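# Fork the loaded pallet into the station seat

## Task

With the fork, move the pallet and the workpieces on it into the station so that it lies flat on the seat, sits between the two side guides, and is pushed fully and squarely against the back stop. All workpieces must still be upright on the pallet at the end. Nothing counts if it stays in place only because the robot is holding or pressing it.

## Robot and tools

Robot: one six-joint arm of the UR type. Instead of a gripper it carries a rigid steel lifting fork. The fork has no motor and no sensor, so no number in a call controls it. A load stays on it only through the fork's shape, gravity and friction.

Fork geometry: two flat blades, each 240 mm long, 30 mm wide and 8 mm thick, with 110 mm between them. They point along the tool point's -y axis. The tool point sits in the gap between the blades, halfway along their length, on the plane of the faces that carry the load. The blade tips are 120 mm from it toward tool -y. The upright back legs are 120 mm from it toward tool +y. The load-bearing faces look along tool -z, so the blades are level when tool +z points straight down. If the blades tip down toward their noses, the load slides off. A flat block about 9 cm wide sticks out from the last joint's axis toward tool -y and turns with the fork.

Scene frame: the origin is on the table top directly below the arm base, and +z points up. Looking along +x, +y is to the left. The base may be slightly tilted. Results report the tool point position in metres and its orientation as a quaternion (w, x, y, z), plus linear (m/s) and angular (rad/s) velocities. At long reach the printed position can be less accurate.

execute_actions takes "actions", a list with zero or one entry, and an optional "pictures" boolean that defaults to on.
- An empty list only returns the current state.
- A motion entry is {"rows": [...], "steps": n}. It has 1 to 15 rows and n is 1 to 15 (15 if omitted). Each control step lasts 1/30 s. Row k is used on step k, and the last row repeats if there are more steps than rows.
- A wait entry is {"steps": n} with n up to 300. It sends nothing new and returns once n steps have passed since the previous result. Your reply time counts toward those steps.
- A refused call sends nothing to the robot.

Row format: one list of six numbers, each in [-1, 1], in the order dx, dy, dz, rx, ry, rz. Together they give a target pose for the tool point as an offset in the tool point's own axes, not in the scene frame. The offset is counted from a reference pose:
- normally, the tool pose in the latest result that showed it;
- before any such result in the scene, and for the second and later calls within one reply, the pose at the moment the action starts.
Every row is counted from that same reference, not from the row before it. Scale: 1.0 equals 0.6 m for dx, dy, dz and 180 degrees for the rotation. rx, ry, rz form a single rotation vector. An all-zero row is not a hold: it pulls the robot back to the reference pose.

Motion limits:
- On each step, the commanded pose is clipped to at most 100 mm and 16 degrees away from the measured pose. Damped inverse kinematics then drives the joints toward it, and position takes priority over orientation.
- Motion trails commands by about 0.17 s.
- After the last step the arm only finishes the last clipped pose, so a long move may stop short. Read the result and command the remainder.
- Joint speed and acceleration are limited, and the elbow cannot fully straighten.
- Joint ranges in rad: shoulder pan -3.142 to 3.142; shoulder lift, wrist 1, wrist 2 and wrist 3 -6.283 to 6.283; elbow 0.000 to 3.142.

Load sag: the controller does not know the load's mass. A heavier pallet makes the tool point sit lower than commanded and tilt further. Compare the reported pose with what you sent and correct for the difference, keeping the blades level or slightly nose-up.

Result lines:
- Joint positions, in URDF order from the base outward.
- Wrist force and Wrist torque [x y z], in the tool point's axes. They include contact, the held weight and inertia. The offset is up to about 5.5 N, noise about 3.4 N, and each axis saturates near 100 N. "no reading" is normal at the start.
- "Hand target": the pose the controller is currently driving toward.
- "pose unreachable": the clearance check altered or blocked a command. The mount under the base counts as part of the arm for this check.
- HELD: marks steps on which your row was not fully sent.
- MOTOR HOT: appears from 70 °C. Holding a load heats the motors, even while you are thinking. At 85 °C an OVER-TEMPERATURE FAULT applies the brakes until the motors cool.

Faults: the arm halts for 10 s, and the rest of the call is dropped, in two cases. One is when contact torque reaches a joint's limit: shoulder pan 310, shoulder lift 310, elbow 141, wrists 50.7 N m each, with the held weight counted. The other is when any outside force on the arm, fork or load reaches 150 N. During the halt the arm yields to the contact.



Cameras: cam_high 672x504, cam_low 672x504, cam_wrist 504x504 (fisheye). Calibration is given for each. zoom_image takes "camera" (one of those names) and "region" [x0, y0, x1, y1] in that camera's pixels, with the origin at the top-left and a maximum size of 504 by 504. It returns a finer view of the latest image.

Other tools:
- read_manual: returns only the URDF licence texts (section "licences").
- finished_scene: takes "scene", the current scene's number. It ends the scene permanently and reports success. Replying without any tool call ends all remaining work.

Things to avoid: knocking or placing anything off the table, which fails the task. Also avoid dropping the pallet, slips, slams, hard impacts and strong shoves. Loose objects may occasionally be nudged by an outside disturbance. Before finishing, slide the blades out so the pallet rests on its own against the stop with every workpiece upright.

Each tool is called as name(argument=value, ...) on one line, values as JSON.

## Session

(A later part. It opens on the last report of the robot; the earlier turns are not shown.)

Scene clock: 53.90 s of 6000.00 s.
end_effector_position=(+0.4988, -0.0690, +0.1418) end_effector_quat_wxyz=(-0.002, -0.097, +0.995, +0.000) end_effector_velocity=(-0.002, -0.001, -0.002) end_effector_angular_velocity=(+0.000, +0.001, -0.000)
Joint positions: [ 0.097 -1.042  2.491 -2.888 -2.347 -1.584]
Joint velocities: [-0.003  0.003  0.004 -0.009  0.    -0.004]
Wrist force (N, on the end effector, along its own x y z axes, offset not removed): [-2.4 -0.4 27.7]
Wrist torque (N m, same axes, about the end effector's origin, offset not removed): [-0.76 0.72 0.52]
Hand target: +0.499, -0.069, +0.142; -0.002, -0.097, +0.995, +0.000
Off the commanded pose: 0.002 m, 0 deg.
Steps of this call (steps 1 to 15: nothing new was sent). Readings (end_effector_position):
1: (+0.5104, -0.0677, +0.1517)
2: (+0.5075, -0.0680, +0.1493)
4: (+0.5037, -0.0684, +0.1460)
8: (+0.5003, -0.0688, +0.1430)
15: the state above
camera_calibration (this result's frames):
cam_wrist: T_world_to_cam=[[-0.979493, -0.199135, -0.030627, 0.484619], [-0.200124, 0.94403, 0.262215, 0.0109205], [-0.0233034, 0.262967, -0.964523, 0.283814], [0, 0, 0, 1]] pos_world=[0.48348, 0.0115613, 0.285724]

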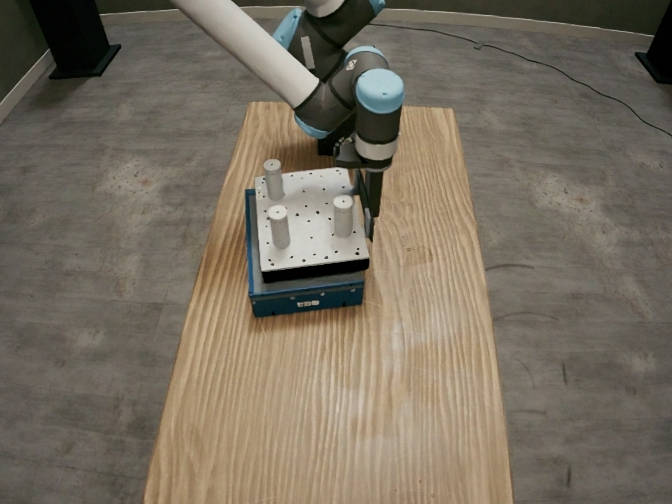

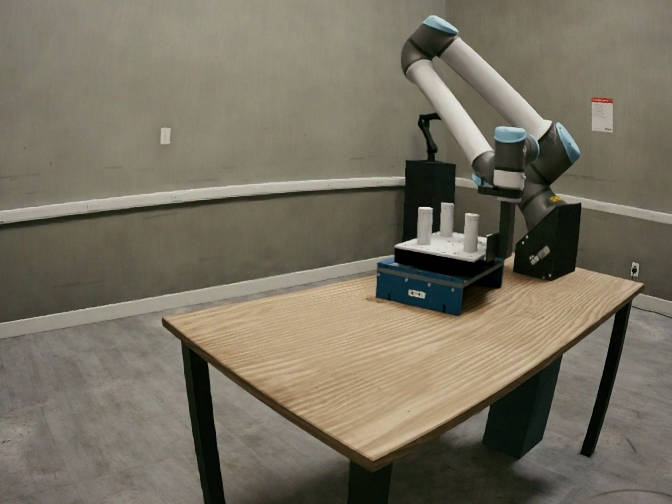

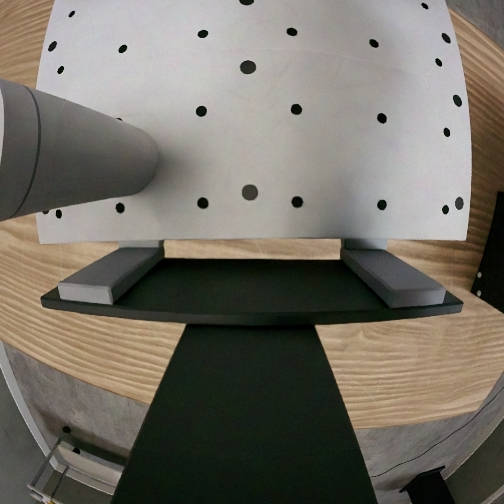

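execute_actions(actions=[{"rows":[[-0.002,0,0,0,-0.001,0.001],[-0.004,0,0.002,0,-0.001,0.002],[-0.006,0,0.005,0,-0.001,0.003],[-0.008,0,0.008,0,-0.001,0.003],[-0.008,0,0.011,0,-0.001,0.003],[-0.008,0,0.014,0,-0.001,0.003],[-0.008,0,0.017,0,-0.001,0.003],[-0.008,0,0.02,0,-0.001,0.003],[-0.008,0,0.023,0,-0.001,0.003],[-0.008,0,0.026,0,-0.001,0.003]]}], pictures=false)

execute_actions(actions=[{"steps":8}])

zoom_image(camera="cam_high", region=[225, 150, 405, 330])

Scene clock: 60.67 s of 6000.00 s.
end_effector_position=(+0.5033, -0.0681, +0.1286) end_effector_quat_wxyz=(-0.001, -0.093, +0.996, +0.000) end_effector_velocity=(+0.001, +0.000, -0.019) end_effector_angular_velocity=(-0.005, -0.004, -0.002)
Joint positions: [ 0.079 -1.008  2.488 -2.94  -2.349 -1.603]
Joint velocities: [-0.026  0.048  0.006 -0.084 -0.008 -0.036]
Wrist force (N, on the end effector, along its own x y z axes, offset not removed): [-4.8 -4.9 30.3]
Wrist torque (N m, same axes, about the end effector's origin, offset not removed): [-0.92 0.66 0.96]
Hand target: +0.503, -0.068, +0.126; -0.000, -0.093, +0.996, +0.000
Off the commanded pose: 0.002 m, 0 deg.
Steps of this call (steps 1 to 90: nothing new was sent; then 3.27 s passed at rest; steps 91 to 105: all 15 steps of this action). Readings (end_effector_position):
91: (+0.4985, -0.0690, +0.1416)
92: (+0.4986, -0.0690, +0.1416)
94: (+0.4994, -0.0688, +0.1412)
98: (+0.5019, -0.0683, +0.1374)
105: the state above

Scene clock: 60.93 s of 6000.00 s.
end_effector_position=(+0.5035, -0.0681, +0.1266) end_effector_quat_wxyz=(-0.000, -0.093, +0.996, +0.000) end_effector_velocity=(-0.001, -0.000, -0.002) end_effector_angular_velocity=(-0.001, +0.001, -0.000)
Joint positions: [ 0.076 -1.003  2.488 -2.949 -2.349 -1.607]
Joint velocities: [-0.004  0.005  0.001 -0.009 -0.001 -0.004]
Wrist force (N, on the end effector, along its own x y z axes, offset not removed): [-3.3 -5.9 -1.0]
Wrist torque (N m, same axes, about the end effector's origin, offset not removed): [-1.30 0.57 0.65]
Hand target: +0.503, -0.068, +0.126; -0.000, -0.093, +0.996, +0.000
Off the commanded pose: 0.000 m, 0 deg.
Steps of this call (steps 1 to 8: nothing new was sent). Readings (end_effector_position):
1: (+0.5033, -0.0681, +0.1281)
2: (+0.5034, -0.0681, +0.1277)
4: (+0.5035, -0.0682, +0.1272)
8: the state above
camera_calibration (this result's frames):
cam_wrist: T_world_to_cam=[[-0.981241, -0.189827, -0.0336491, 0.490789], [-0.191952, 0.945788, 0.26199, 0.0110853], [-0.0179077, 0.263534, -0.964484, 0.266336], [0, 0, 0, 1]] pos_world=[0.488479, 0.0124918, 0.270487]

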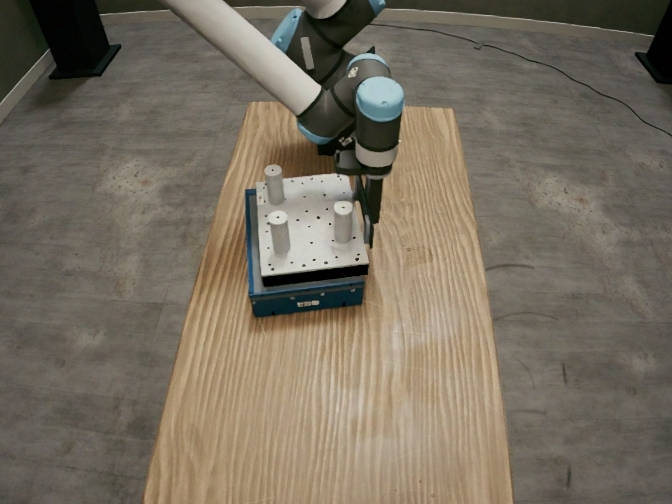

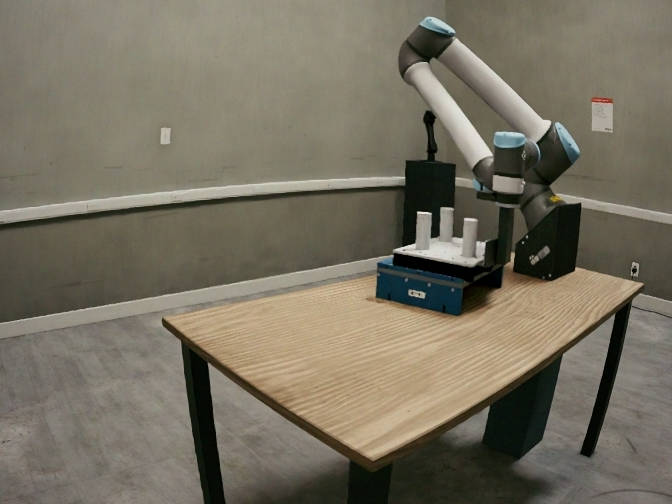

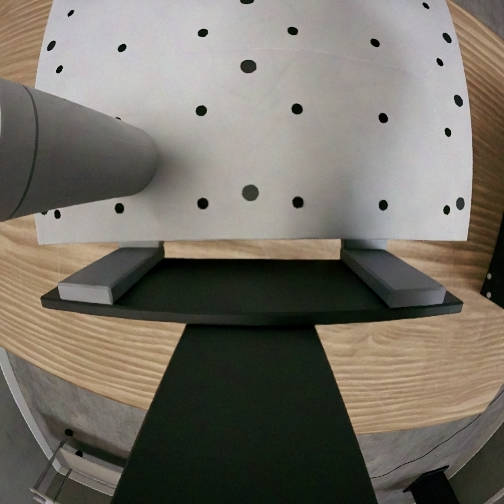

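Region (225, 150, 405, 330) of cam_high's 672x504 image, scaled by 2.800, with more detail than that image has.

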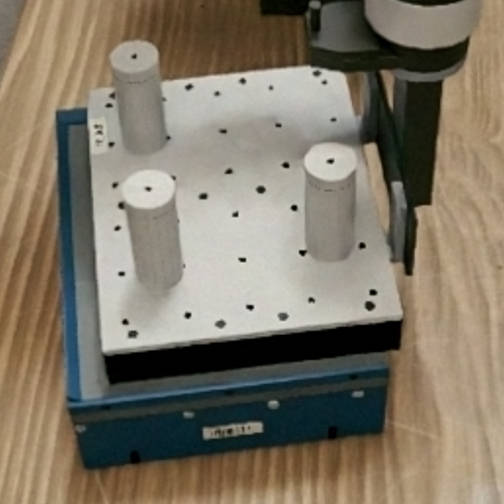

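execute_actions(actions=[{"rows":[[0,0,-0.002,0,0,0],[0,0,-0.004,0,0,0],[0,0,-0.006,0,0,0],[0,0,-0.008,0,0,0],[0,0,-0.008,0,0,0],[0,0,-0.008,0,0,0],[-0.002,-0.003,-0.008,0,0,0.0005],[-0.004,-0.006,-0.008,0,0,0.001],[-0.006,-0.009,-0.008,0,0,0.0015],[-0.008,-0.012,-0.008,0,0,0.002],[-0.01,-0.015,-0.008,0,0,0.002],[-0.011,-0.017,-0.008,0,0,0.002]]}], pictures=false)

execute_actions(actions=[{"steps":10}], pictures=false)

execute_actions(actions=[{"rows":[[0,0,0.002,0,0,0],[0,0,0.004,0,0,0],[0,0,0.006,0,0,0],[0,0,0.008,0,0,0],[0,0,0.01,0,0,0],[0,0,0.012,0,0,0],[0,0,0.014,0,0,0],[0,0,0.017,0,0,0],[0,0,0.02,0,0,0],[0,0,0.023,0,0,0],[0,0,0.026,0,0,0],[0,-0.003,0.026,0,0,0],[0,-0.006,0.026,0,0,0],[0,-0.009,0.026,0,0,0],[0,-0.012,0.026,0,0,0]]}], pictures=false)

execute_actions(actions=[{"steps":12}])

zoom_image(camera="cam_high", region=[225, 150, 405, 330])

Scene clock: 66.93 s of 6000.00 s.
end_effector_position=(+0.5093, -0.0741, +0.1312) end_effector_quat_wxyz=(-0.000, -0.090, +0.996, +0.000) end_effector_velocity=(+0.022, -0.024, +0.002) end_effector_angular_velocity=(-0.002, +0.000, -0.012)
Joint positions: [ 0.073 -1.021  2.48  -2.927 -2.35  -1.606]
Joint velocities: [-0.035 -0.032 -0.025  0.023 -0.005 -0.035]
Wrist force (N, on the end effector, along its own x y z axes, offset not removed): [-4.6 -4.7 31.7]
Wrist torque (N m, same axes, about the end effector's origin, offset not removed): [-0.84 0.97 1.10]
Hand target: +0.512, -0.077, +0.131; -0.000, -0.090, +0.996, +0.000
Off the commanded pose: 0.004 m, 0 deg.
Steps of this call (steps 1 to 90: nothing new was sent; then 2.50 s passed at rest; steps 91 to 105: all 15 steps of this action). Readings (end_effector_position):
91: (+0.5034, -0.0680, +0.1263)
92: (+0.5034, -0.0680, +0.1264)
94: (+0.5033, -0.0681, +0.1272)
98: (+0.5033, -0.0681, +0.1296)
105: the state above

Scene clock: 67.27 s of 6000.00 s.
end_effector_position=(+0.5116, -0.0767, +0.1314) end_effector_quat_wxyz=(-0.000, -0.090, +0.996, +0.000) end_effector_velocity=(+0.001, -0.002, +0.000) end_effector_angular_velocity=(+0.000, -0.000, -0.001)
Joint positions: [ 0.069 -1.024  2.477 -2.924 -2.35  -1.61 ]
Joint velocities: [-0.003 -0.003 -0.001  0.001 -0.    -0.002]
Wrist force (N, on the end effector, along its own x y z axes, offset not removed): [-2.1 -2.1 29.8]
Wrist torque (N m, same axes, about the end effector's origin, offset not removed): [-0.85 0.57 0.64]
Hand target: +0.512, -0.077, +0.131; -0.000, -0.090, +0.996, +0.000
Off the commanded pose: 0.000 m, 0 deg.
Steps of this call (steps 1 to 10: nothing new was sent). Readings (end_effector_position):
1: (+0.5099, -0.0748, +0.1313)
2: (+0.5104, -0.0753, +0.1313)
4: (+0.5110, -0.0760, +0.1313)
8: (+0.5115, -0.0766, +0.1314)
10: the state above

Scene clock: 67.77 s of 6000.00 s.
end_effector_position=(+0.5118, -0.0781, +0.1188) end_effector_quat_wxyz=(-0.001, -0.090, +0.996, +0.000) end_effector_velocity=(+0.004, -0.026, -0.024) end_effector_angular_velocity=(+0.001, +0.002, +0.001)
Joint positions: [ 0.049 -0.998  2.482 -2.974 -2.352 -1.637]
Joint velocities: [-0.071  0.016  0.018 -0.101 -0.005 -0.099]
Wrist force (N, on the end effector, along its own x y z axes, offset not removed): [-9.2 -3.6 5.7]
Wrist torque (N m, same axes, about the end effector's origin, offset not removed): [-0.12 1.90 1.74]
Hand target: +0.513, -0.084, +0.116; -0.001, -0.090, +0.996, +0.000
Off the commanded pose: 0.007 m, 0 deg.
Steps of this call (steps 1 to 15: all 15 steps of this action). Readings (end_effector_position):
1: (+0.5117, -0.0768, +0.1314)
2: (+0.5117, -0.0768, +0.1313)
4: (+0.5119, -0.0768, +0.1306)
8: (+0.5118, -0.0769, +0.1274)
15: the state above

Scene clock: 68.17 s of 6000.00 s.
end_effector_position=(+0.5128, -0.0835, +0.1160) end_effector_quat_wxyz=(-0.001, -0.090, +0.996, +0.000) end_effector_velocity=(+0.001, -0.003, -0.001) end_effector_angular_velocity=(-0.000, +0.000, -0.001)
Joint positions: [ 0.038 -1.     2.485 -2.987 -2.353 -1.654]
Joint velocities: [-0.006 -0.001  0.    -0.004 -0.001 -0.006]
Wrist force (N, on the end effector, along its own x y z axes, offset not removed): [-10.2 5.2 0.5]
Wrist torque (N m, same axes, about the end effector's origin, offset not removed): [-0.56 1.31 0.93]
Hand target: +0.513, -0.084, +0.116; -0.001, -0.090, +0.996, +0.000
Off the commanded pose: 0.000 m, 0 deg.
Steps of this call (steps 1 to 12: nothing new was sent). Readings (end_effector_position):
1: (+0.5120, -0.0791, +0.1181)
2: (+0.5122, -0.0801, +0.1175)
4: (+0.5125, -0.0816, +0.1168)
8: (+0.5127, -0.0830, +0.1162)
12: the state above
camera_calibration (this result's frames):
cam_wrist: T_world_to_cam=[[-0.982436, -0.183628, -0.0331678, 0.497742], [-0.185851, 0.947006, 0.261991, 0.0271537], [-0.0166988, 0.263554, -0.9645, 0.259699], [0, 0, 0, 1]] pos_world=[0.498383, -0.0027602, 0.259875]

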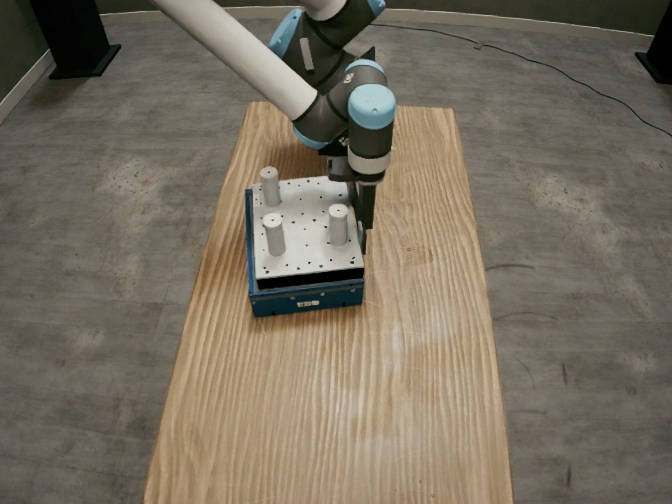

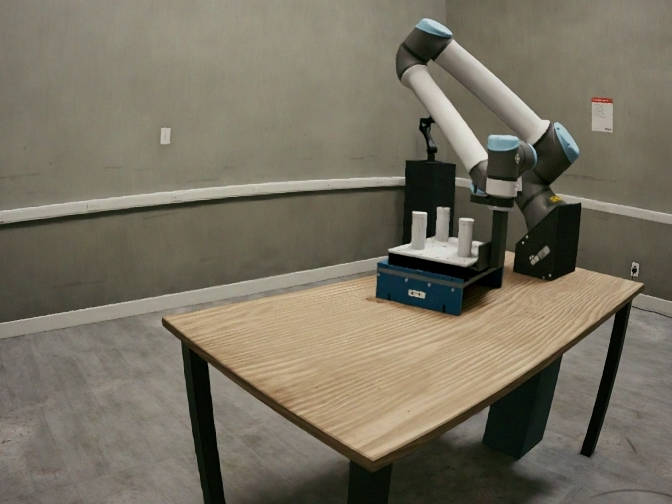

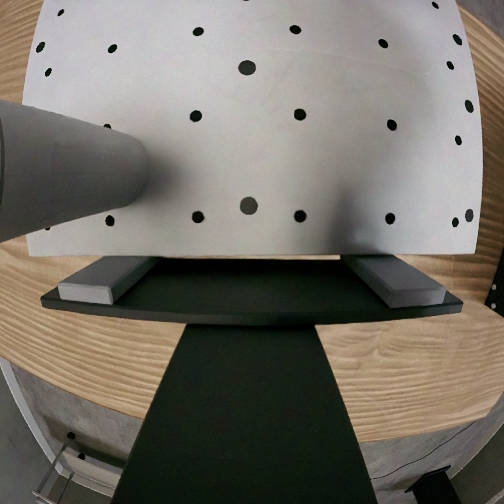

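Region (225, 150, 405, 330) of cam_high's 672x504 image, scaled by 2.800, with more detail than that image has.

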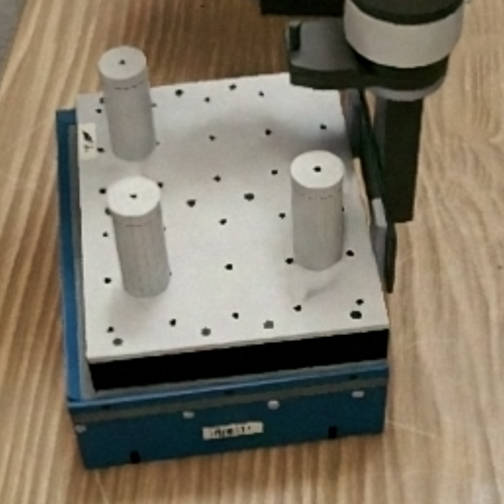

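execute_actions(actions=[{"rows":[[0,-0.002,0,0,0,0],[0,-0.004,0,0,0,0],[0,-0.006,0,0,0,0],[0,-0.008,0,0,0,0],[0,-0.01,0,0,0,0],[0,-0.012,0,0,0,0]]}])

zoom_image(camera="cam_high", region=[235, 230, 335, 320])

Scene clock: 70.33 s of 6000.00 s.
end_effector_position=(+0.5140, -0.0901, +0.1160) end_effector_quat_wxyz=(-0.001, -0.090, +0.996, +0.000) end_effector_velocity=(+0.001, -0.003, +0.001) end_effector_angular_velocity=(+0.001, -0.003, +0.000)
Joint positions: [ 0.028 -1.009  2.487 -2.989 -2.354 -1.667]
Joint velocities: [-0.004 -0.007  0.002 -0.003  0.001 -0.008]
Wrist force (N, on the end effector, along its own x y z axes, offset not removed): [-7.5 4.7 -1.1]
Wrist torque (N m, same axes, about the end effector's origin, offset not removed): [-0.57 1.00 0.68]
Hand target: +0.514, -0.091, +0.116; -0.001, -0.090, +0.996, +0.000
Off the commanded pose: 0.000 m, 0 deg.
Steps of this call (steps 1 to 50: nothing new was sent; steps 51 to 65: all 15 steps of this action). Readings (end_effector_position):
51: (+0.5128, -0.0838, +0.1160)
52: (+0.5129, -0.0838, +0.1160)
54: (+0.5130, -0.0845, +0.1160)
58: (+0.5135, -0.0876, +0.1160)
65: the state above
camera_calibration (this result's frames):
cam_wrist: T_world_to_cam=[[-0.982443, -0.183596, -0.033148, 0.497706], [-0.185815, 0.947021, 0.261961, 0.0336714], [-0.0167031, 0.263522, -0.964509, 0.261476], [0, 0, 0, 1]] pos_world=[0.499592, -0.00941537, 0.259873]

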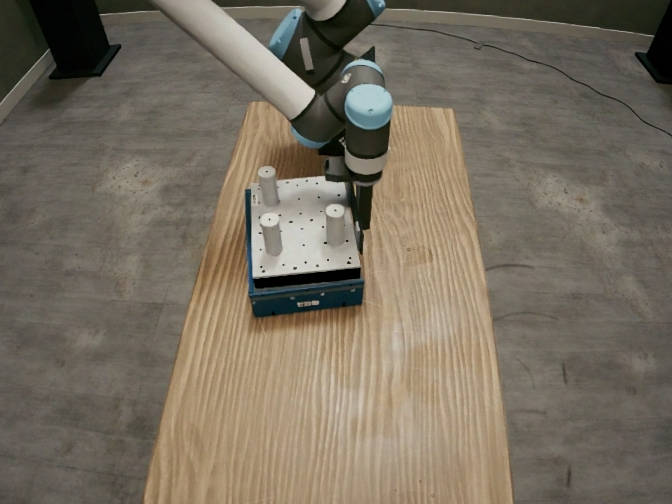

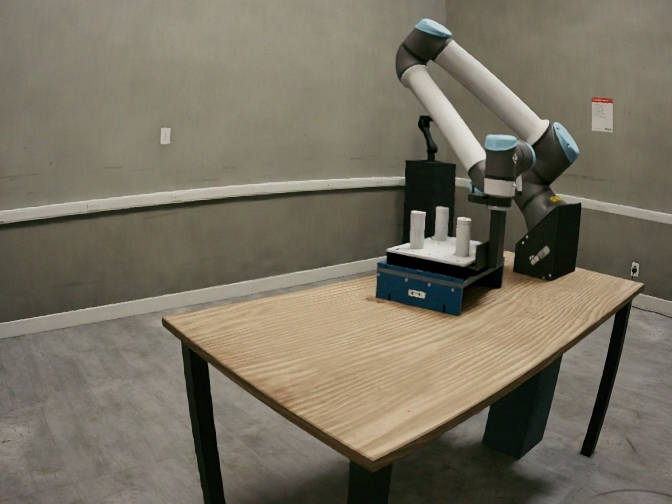

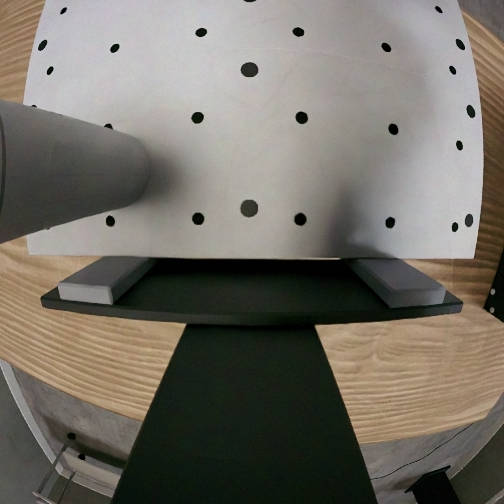

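Region (235, 230, 335, 320) of cam_high's 672x504 image, scaled by 5.040, with more detail than that image has; it fills the top 454 rows of this view, and the rest is white.

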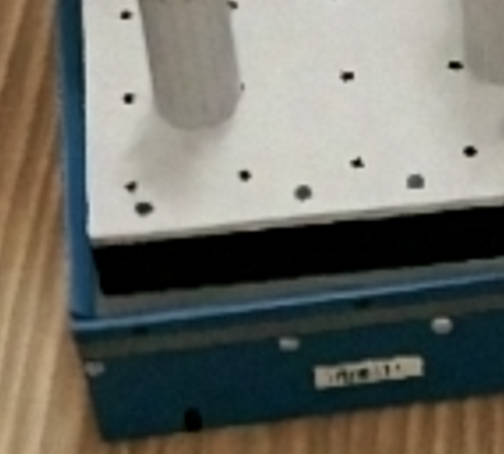

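execute_actions(actions=[{"rows":[[0,-0.001,0,0,0,0],[0,-0.002,0,0,0,0],[0,-0.003,0,0,0,0],[0,-0.004,0,0,0,0]],"steps":15}], pictures=false)

Scene clock: 72.13 s of 6000.00 s.
end_effector_position=(+0.5144, -0.0924, +0.1160) end_effector_quat_wxyz=(-0.001, -0.090, +0.996, +0.000) end_effector_velocity=(-0.000, -0.001, -0.000) end_effector_angular_velocity=(-0.000, +0.001, +0.001)
Joint positions: [ 0.025 -1.013  2.488 -2.989 -2.354 -1.672]
Joint velocities: [-0.001 -0.001  0.001  0.001 -0.    -0.001]
Wrist force (N, on the end effector, along its own x y z axes, offset not removed): [-4.5 8.9 0.5]
Wrist torque (N m, same axes, about the end effector's origin, offset not removed): [0.19 0.69 0.97]
Hand target: +0.514, -0.092, +0.116; -0.001, -0.090, +0.996, +0.000
Off the commanded pose: 0.000 m, 0 deg.
Steps of this call (steps 1 to 39: nothing new was sent; steps 40 to 54: all 15 steps of this action). Readings (end_effector_position):
40: (+0.5141, -0.0905, +0.1160)
41: (+0.5141, -0.0906, +0.1160)
43: (+0.5141, -0.0908, +0.1160)
47: (+0.5143, -0.0919, +0.1160)
54: the state above

execute_actions(actions=[{"rows":[[0,-0.001,0,0,0,0],[0,-0.002,0,0,0,0],[0,-0.0025,0,0,0,0]],"steps":15}], pictures=false)

Scene clock: 73.90 s of 6000.00 s.
end_effector_position=(+0.5147, -0.0938, +0.1160) end_effector_quat_wxyz=(-0.001, -0.090, +0.996, +0.000) end_effector_velocity=(-0.000, +0.000, -0.001) end_effector_angular_velocity=(+0.000, +0.002, -0.001)
Joint positions: [ 0.023 -1.015  2.489 -2.99  -2.354 -1.674]
Joint velocities: [-0.002  0.002  0.    -0.001  0.     0.   ]
Wrist force (N, on the end effector, along its own x y z axes, offset not removed): [-1.5 6.3 0.3]
Wrist torque (N m, same axes, about the end effector's origin, offset not removed): [-0.41 0.21 0.39]
Hand target: +0.515, -0.094, +0.116; -0.001, -0.090, +0.996, +0.000
Off the commanded pose: 0.000 m, 0 deg.
Steps of this call (steps 1 to 38: nothing new was sent; steps 39 to 53: all 15 steps of this action). Readings (end_effector_position):
39: (+0.5144, -0.0925, +0.1160)
40: (+0.5144, -0.0925, +0.1160)
42: (+0.5145, -0.0929, +0.1160)
46: (+0.5146, -0.0935, +0.1160)
53: the state above

execute_actions(actions=[{"rows":[[0,-0.001,0,0,0,0],[0,-0.002,0,0,0,0],[0,-0.0025,0,0,0,0]],"steps":15}], pictures=false)

Scene clock: 75.30 s of 6000.00 s.
end_effector_position=(+0.5149, -0.0950, +0.1159) end_effector_quat_wxyz=(-0.001, -0.090, +0.996, +0.001) end_effector_velocity=(-0.000, +0.000, +0.000) end_effector_angular_velocity=(+0.001, -0.001, -0.002)
Joint positions: [ 0.021 -1.017  2.489 -2.99  -2.354 -1.677]
Joint velocities: [ 0.001 -0.     0.    -0.001  0.001  0.001]
Wrist force (N, on the end effector, along its own x y z axes, offset not removed): [5.5 63.7 -20.4]
Wrist torque (N m, same axes, about the end effector's origin, offset not removed): [-1.22 -1.08 -5.13]
Hand target: +0.515, -0.095, +0.116; -0.001, -0.090, +0.996, +0.000
Off the commanded pose: 0.000 m, 0 deg.
Steps of this call (steps 1 to 27: nothing new was sent; steps 28 to 42: all 15 steps of this action). Readings (end_effector_position):
28: (+0.5147, -0.0939, +0.1160)
29: (+0.5147, -0.0939, +0.1160)
31: (+0.5147, -0.0942, +0.1160)
35: (+0.5148, -0.0947, +0.1159)
42: the state above

execute_actions(actions=[{"rows":[[0,0.001,0,0,0,0],[0.0005,0.001,0,0,0,-0.001],[0.001,0.001,0,0,0,-0.002],[0.0017,0.0005,0,0,0,-0.003],[0.0017,0,0,0,0,-0.003],[0.0017,-0.0005,0,0,0,-0.003],[0.0017,-0.001,0,0,0,-0.003]],"steps":15}], pictures=false)

Scene clock: 78.10 s of 6000.00 s.
end_effector_position=(+0.5140, -0.0959, +0.1160) end_effector_quat_wxyz=(-0.001, -0.094, +0.996, +0.000) end_effector_velocity=(+0.000, +0.000, +0.001) end_effector_angular_velocity=(+0.002, -0.002, +0.006)
Joint positions: [ 0.02  -1.019  2.493 -2.994 -2.354 -1.688]
Joint velocities: [ 0.001 -0.002  0.002 -0.002  0.002 -0.007]
Wrist force (N, on the end effector, along its own x y z axes, offset not removed): [-1.6 17.8 5.1]
Wrist torque (N m, same axes, about the end effector's origin, offset not removed): [-0.73 1.49 -0.85]
Hand target: +0.514, -0.096, +0.116; -0.001, -0.094, +0.996, +0.001
Off the commanded pose: 0.000 m, 0 deg.
Steps of this call (steps 1 to 69: nothing new was sent; steps 70 to 84: all 15 steps of this action). Readings (end_effector_position):
70: (+0.5149, -0.0953, +0.1160)
71: (+0.5149, -0.0953, +0.1160)
73: (+0.5149, -0.0952, +0.1161)
77: (+0.5144, -0.0954, +0.1161)
84: the state above

Still near side; repeat.

execute_actions(actions=[{"rows":[[0,0.0005,0,0,0,0],[0.0005,0.0005,0,0,0,-0.001],[0.001,0.0005,0,0,0,-0.002],[0.0017,0,0,0,0,-0.003],[0.0017,-0.0005,0,0,0,-0.003],[0.0017,-0.001,0,0,0,-0.003],[0.0017,-0.0015,0,0,0,-0.003]],"steps":15}], pictures=false)

Scene clock: 80.47 s of 6000.00 s.
end_effector_position=(+0.5133, -0.0968, +0.1160) end_effector_quat_wxyz=(-0.001, -0.099, +0.995, +0.000) end_effector_velocity=(-0.000, +0.000, -0.000) end_effector_angular_velocity=(-0.000, -0.000, +0.005)
Joint positions: [ 0.018 -1.021  2.498 -2.997 -2.354 -1.699]
Joint velocities: [-0.     0.     0.002 -0.003 -0.    -0.005]
Wrist force (N, on the end effector, along its own x y z axes, offset not removed): [-7.5 -1.1 0.8]
Wrist torque (N m, same axes, about the end effector's origin, offset not removed): [-1.15 1.40 1.91]
Hand target: +0.513, -0.097, +0.116; -0.001, -0.099, +0.995, +0.000
Off the commanded pose: 0.000 m, 0 deg.
Steps of this call (steps 1 to 56: nothing new was sent; steps 57 to 71: all 15 steps of this action). Readings (end_effector_position):
57: (+0.5140, -0.0958, +0.1159)
58: (+0.5140, -0.0958, +0.1159)
60: (+0.5139, -0.0958, +0.1159)
64: (+0.5135, -0.0961, +0.1160)
71: the state above

execute_actions(actions=[{"rows":[[0,-0.0005,0,0,0,0],[0,-0.001,0,0,0,0],[0,-0.0013,0,0,0,0]],"steps":15}], pictures=false)

Scene clock: 82.10 s of 6000.00 s.
end_effector_position=(+0.5133, -0.0975, +0.1160) end_effector_quat_wxyz=(-0.001, -0.099, +0.995, +0.000) end_effector_velocity=(-0.000, +0.000, -0.001) end_effector_angular_velocity=(+0.000, +0.002, +0.003)
Joint positions: [ 0.017 -1.022  2.498 -2.997 -2.354 -1.7  ]
Joint velocities: [-0.001  0.001  0.001 -0.     0.    -0.002]
Wrist force (N, on the end effector, along its own x y z axes, offset not removed): [0.7 27.4 -12.1]
Wrist torque (N m, same axes, about the end effector's origin, offset not removed): [-2.41 -0.29 -1.46]
Hand target: +0.513, -0.098, +0.116; -0.001, -0.099, +0.995, +0.000
Off the commanded pose: 0.000 m, 0 deg.
Steps of this call (steps 1 to 34: nothing new was sent; steps 35 to 49: all 15 steps of this action). Readings (end_effector_position):
35: (+0.5132, -0.0969, +0.1160)
36: (+0.5132, -0.0969, +0.1160)
38: (+0.5132, -0.0971, +0.1160)
42: (+0.5133, -0.0973, +0.1160)
49: the state above

execute_actions(actions=[{"rows":[[0,0.0005,0,0,0,0],[0.0005,0.0005,0,0,0,-0.001],[0.001,0.0005,0,0,0,-0.002],[0.0017,0,0,0,0,-0.003],[0.0017,-0.0005,0,0,0,-0.003],[0.0017,-0.001,0,0,0,-0.003],[0.0017,-0.0015,0,0,0,-0.003]],"steps":15}], pictures=false)

Scene clock: 84.67 s of 6000.00 s.
end_effector_position=(+0.5126, -0.0983, +0.1160) end_effector_quat_wxyz=(-0.001, -0.103, +0.995, +0.001) end_effector_velocity=(-0.001, -0.001, -0.000) end_effector_angular_velocity=(+0.001, +0.001, +0.007)
Joint positions: [ 0.016 -1.025  2.503 -3.001 -2.354 -1.711]
Joint velocities: [-0.002 -0.002  0.003 -0.002  0.001 -0.008]
Wrist force (N, on the end effector, along its own x y z axes, offset not removed): [-20.7 43.2 -0.3]
Wrist torque (N m, same axes, about the end effector's origin, offset not removed): [0.19 1.31 6.72]
Hand target: +0.513, -0.099, +0.116; -0.001, -0.103, +0.995, +0.000
Off the commanded pose: 0.000 m, 0 deg.
Steps of this call (steps 1 to 62: nothing new was sent; steps 63 to 77: all 15 steps of this action). Readings (end_effector_position):
63: (+0.5134, -0.0976, +0.1160)
64: (+0.5134, -0.0976, +0.1160)
66: (+0.5134, -0.0976, +0.1160)
70: (+0.5130, -0.0980, +0.1161)
77: the state above

The far side is now seated too, so I'll withdraw.

execute_actions(actions=[{"rows":[[0,0.005,0.002,0,0,0],[0,0.01,0.004,0,0,0],[0,0.03,0.004,0,0,0],[0,0.06,0.004,0,0,0],[0,0.1,0.004,0,0,0],[0,0.14,0.004,0,0,0],[0,0.18,0.004,0,0,0],[0,0.22,0.004,0,0,0]],"steps":15}], pictures=false)

execute_actions(actions=[{"rows":[[0,0.06,0.002,0,0,0],[0,0.09,0.002,0,0,0],[0,0.12,0.002,0,0,0],[0,0.15,0.002,0,0,0],[0,0.18,0.002,0,0,0],[0,0.21,0.002,0,0,0],[0,0.24,0.002,0,0,0],[0,0.27,0.002,0,0,0]],"steps":15}])

zoom_image(camera="cam_high", region=[225, 150, 405, 330])

Scene clock: 88.20 s of 6000.00 s.
end_effector_position=(+0.4867, +0.0097, +0.1125) end_effector_quat_wxyz=(+0.002, -0.106, +0.994, +0.003) end_effector_velocity=(-0.018, +0.159, +0.006) end_effector_angular_velocity=(-0.022, +0.007, -0.027)
Joint positions: [ 0.17  -0.862  2.465 -2.984 -2.332 -1.511]
Joint velocities: [ 0.242  0.221 -0.145  0.168  0.026  0.367]
Wrist force (N, on the end effector, along its own x y z axes, offset not removed): [-2.4 7.1 -1.2]
Wrist torque (N m, same axes, about the end effector's origin, offset not removed): [0.50 0.41 0.81]
Hand target: +0.485, +0.030, +0.113; +0.001, -0.104, +0.995, +0.001
Off the commanded pose: 0.021 m, 1 deg.
Steps of this call (steps 1 to 90: nothing new was sent; then 0.03 s passed at rest; steps 91 to 105: all 15 steps of this action). Readings (end_effector_position):
91: (+0.5125, -0.0985, +0.1160)
92: (+0.5125, -0.0984, +0.1159)
94: (+0.5120, -0.0963, +0.1154)
98: (+0.5045, -0.0644, +0.1138)
105: the state above

Scene clock: 88.70 s of 6000.00 s.
end_effector_position=(+0.4538, +0.1487, +0.1107) end_effector_quat_wxyz=(+0.005, -0.109, +0.994, +0.005) end_effector_velocity=(-0.016, +0.144, +0.008) end_effector_angular_velocity=(-0.023, +0.019, -0.024)
Joint positions: [ 0.37  -0.676  2.356 -2.897 -2.276 -1.262]
Joint velocities: [ 0.199  0.166 -0.194  0.223  0.058  0.292]
Wrist force (N, on the end effector, along its own x y z axes, offset not removed): [-3.9 4.5 1.5]
Wrist torque (N m, same axes, about the end effector's origin, offset not removed): [0.35 0.64 0.74]
Hand target: +0.452, +0.167, +0.112; +0.003, -0.107, +0.994, +0.003
Off the commanded pose: 0.019 m, 0 deg.
Steps of this call (steps 1 to 15: all 15 steps of this action). Readings (end_effector_position):
1: (+0.4862, +0.0144, +0.1127)
2: (+0.4855, +0.0190, +0.1127)
4: (+0.4820, +0.0332, +0.1121)
8: (+0.4695, +0.0793, +0.1105)
15: the state above
camera_calibration (this result's frames):
cam_wrist: T_world_to_cam=[[-0.974139, -0.221368, -0.045261, 0.485391], [-0.225298, 0.936463, 0.268844, -0.183569], [-0.0171283, 0.272089, -0.96212, 0.191059], [0, 0, 0, 1]] pos_world=[0.434753, 0.227371, 0.255142]

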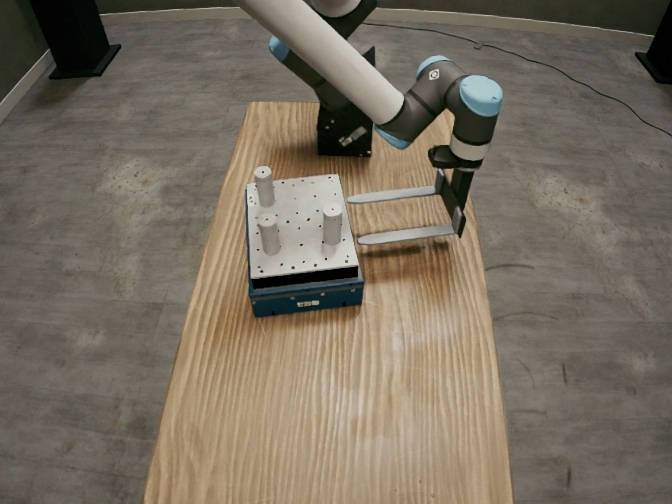

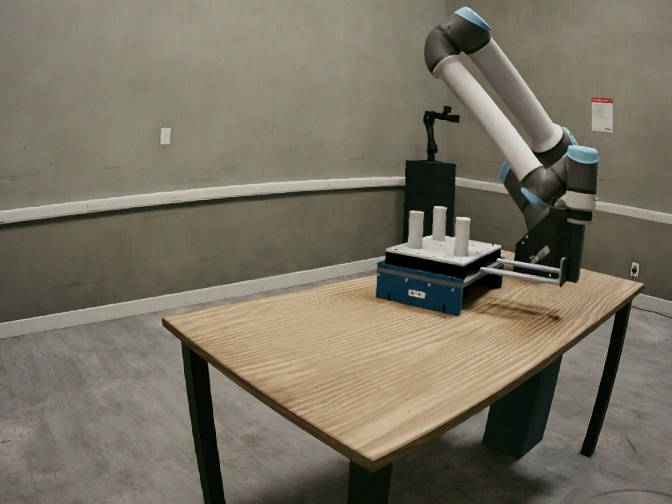

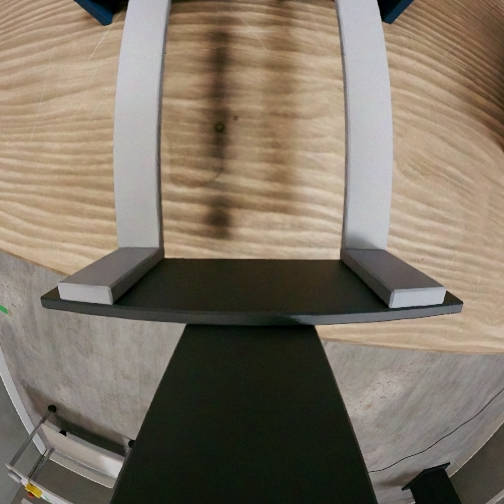

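Region (225, 150, 405, 330) of cam_high's 672x504 image, scaled by 2.800, with more detail than that image has.

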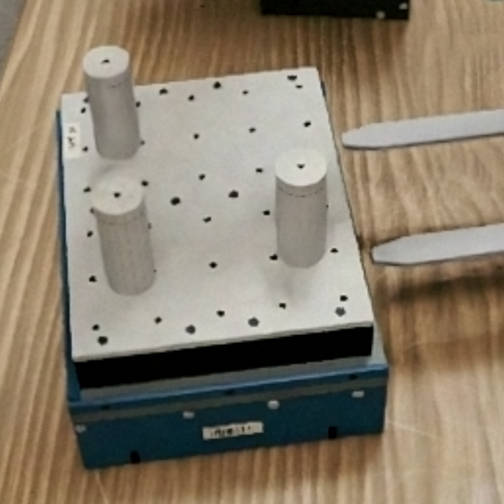

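finished_scene(scene=2)

The scene is finished: the task was done.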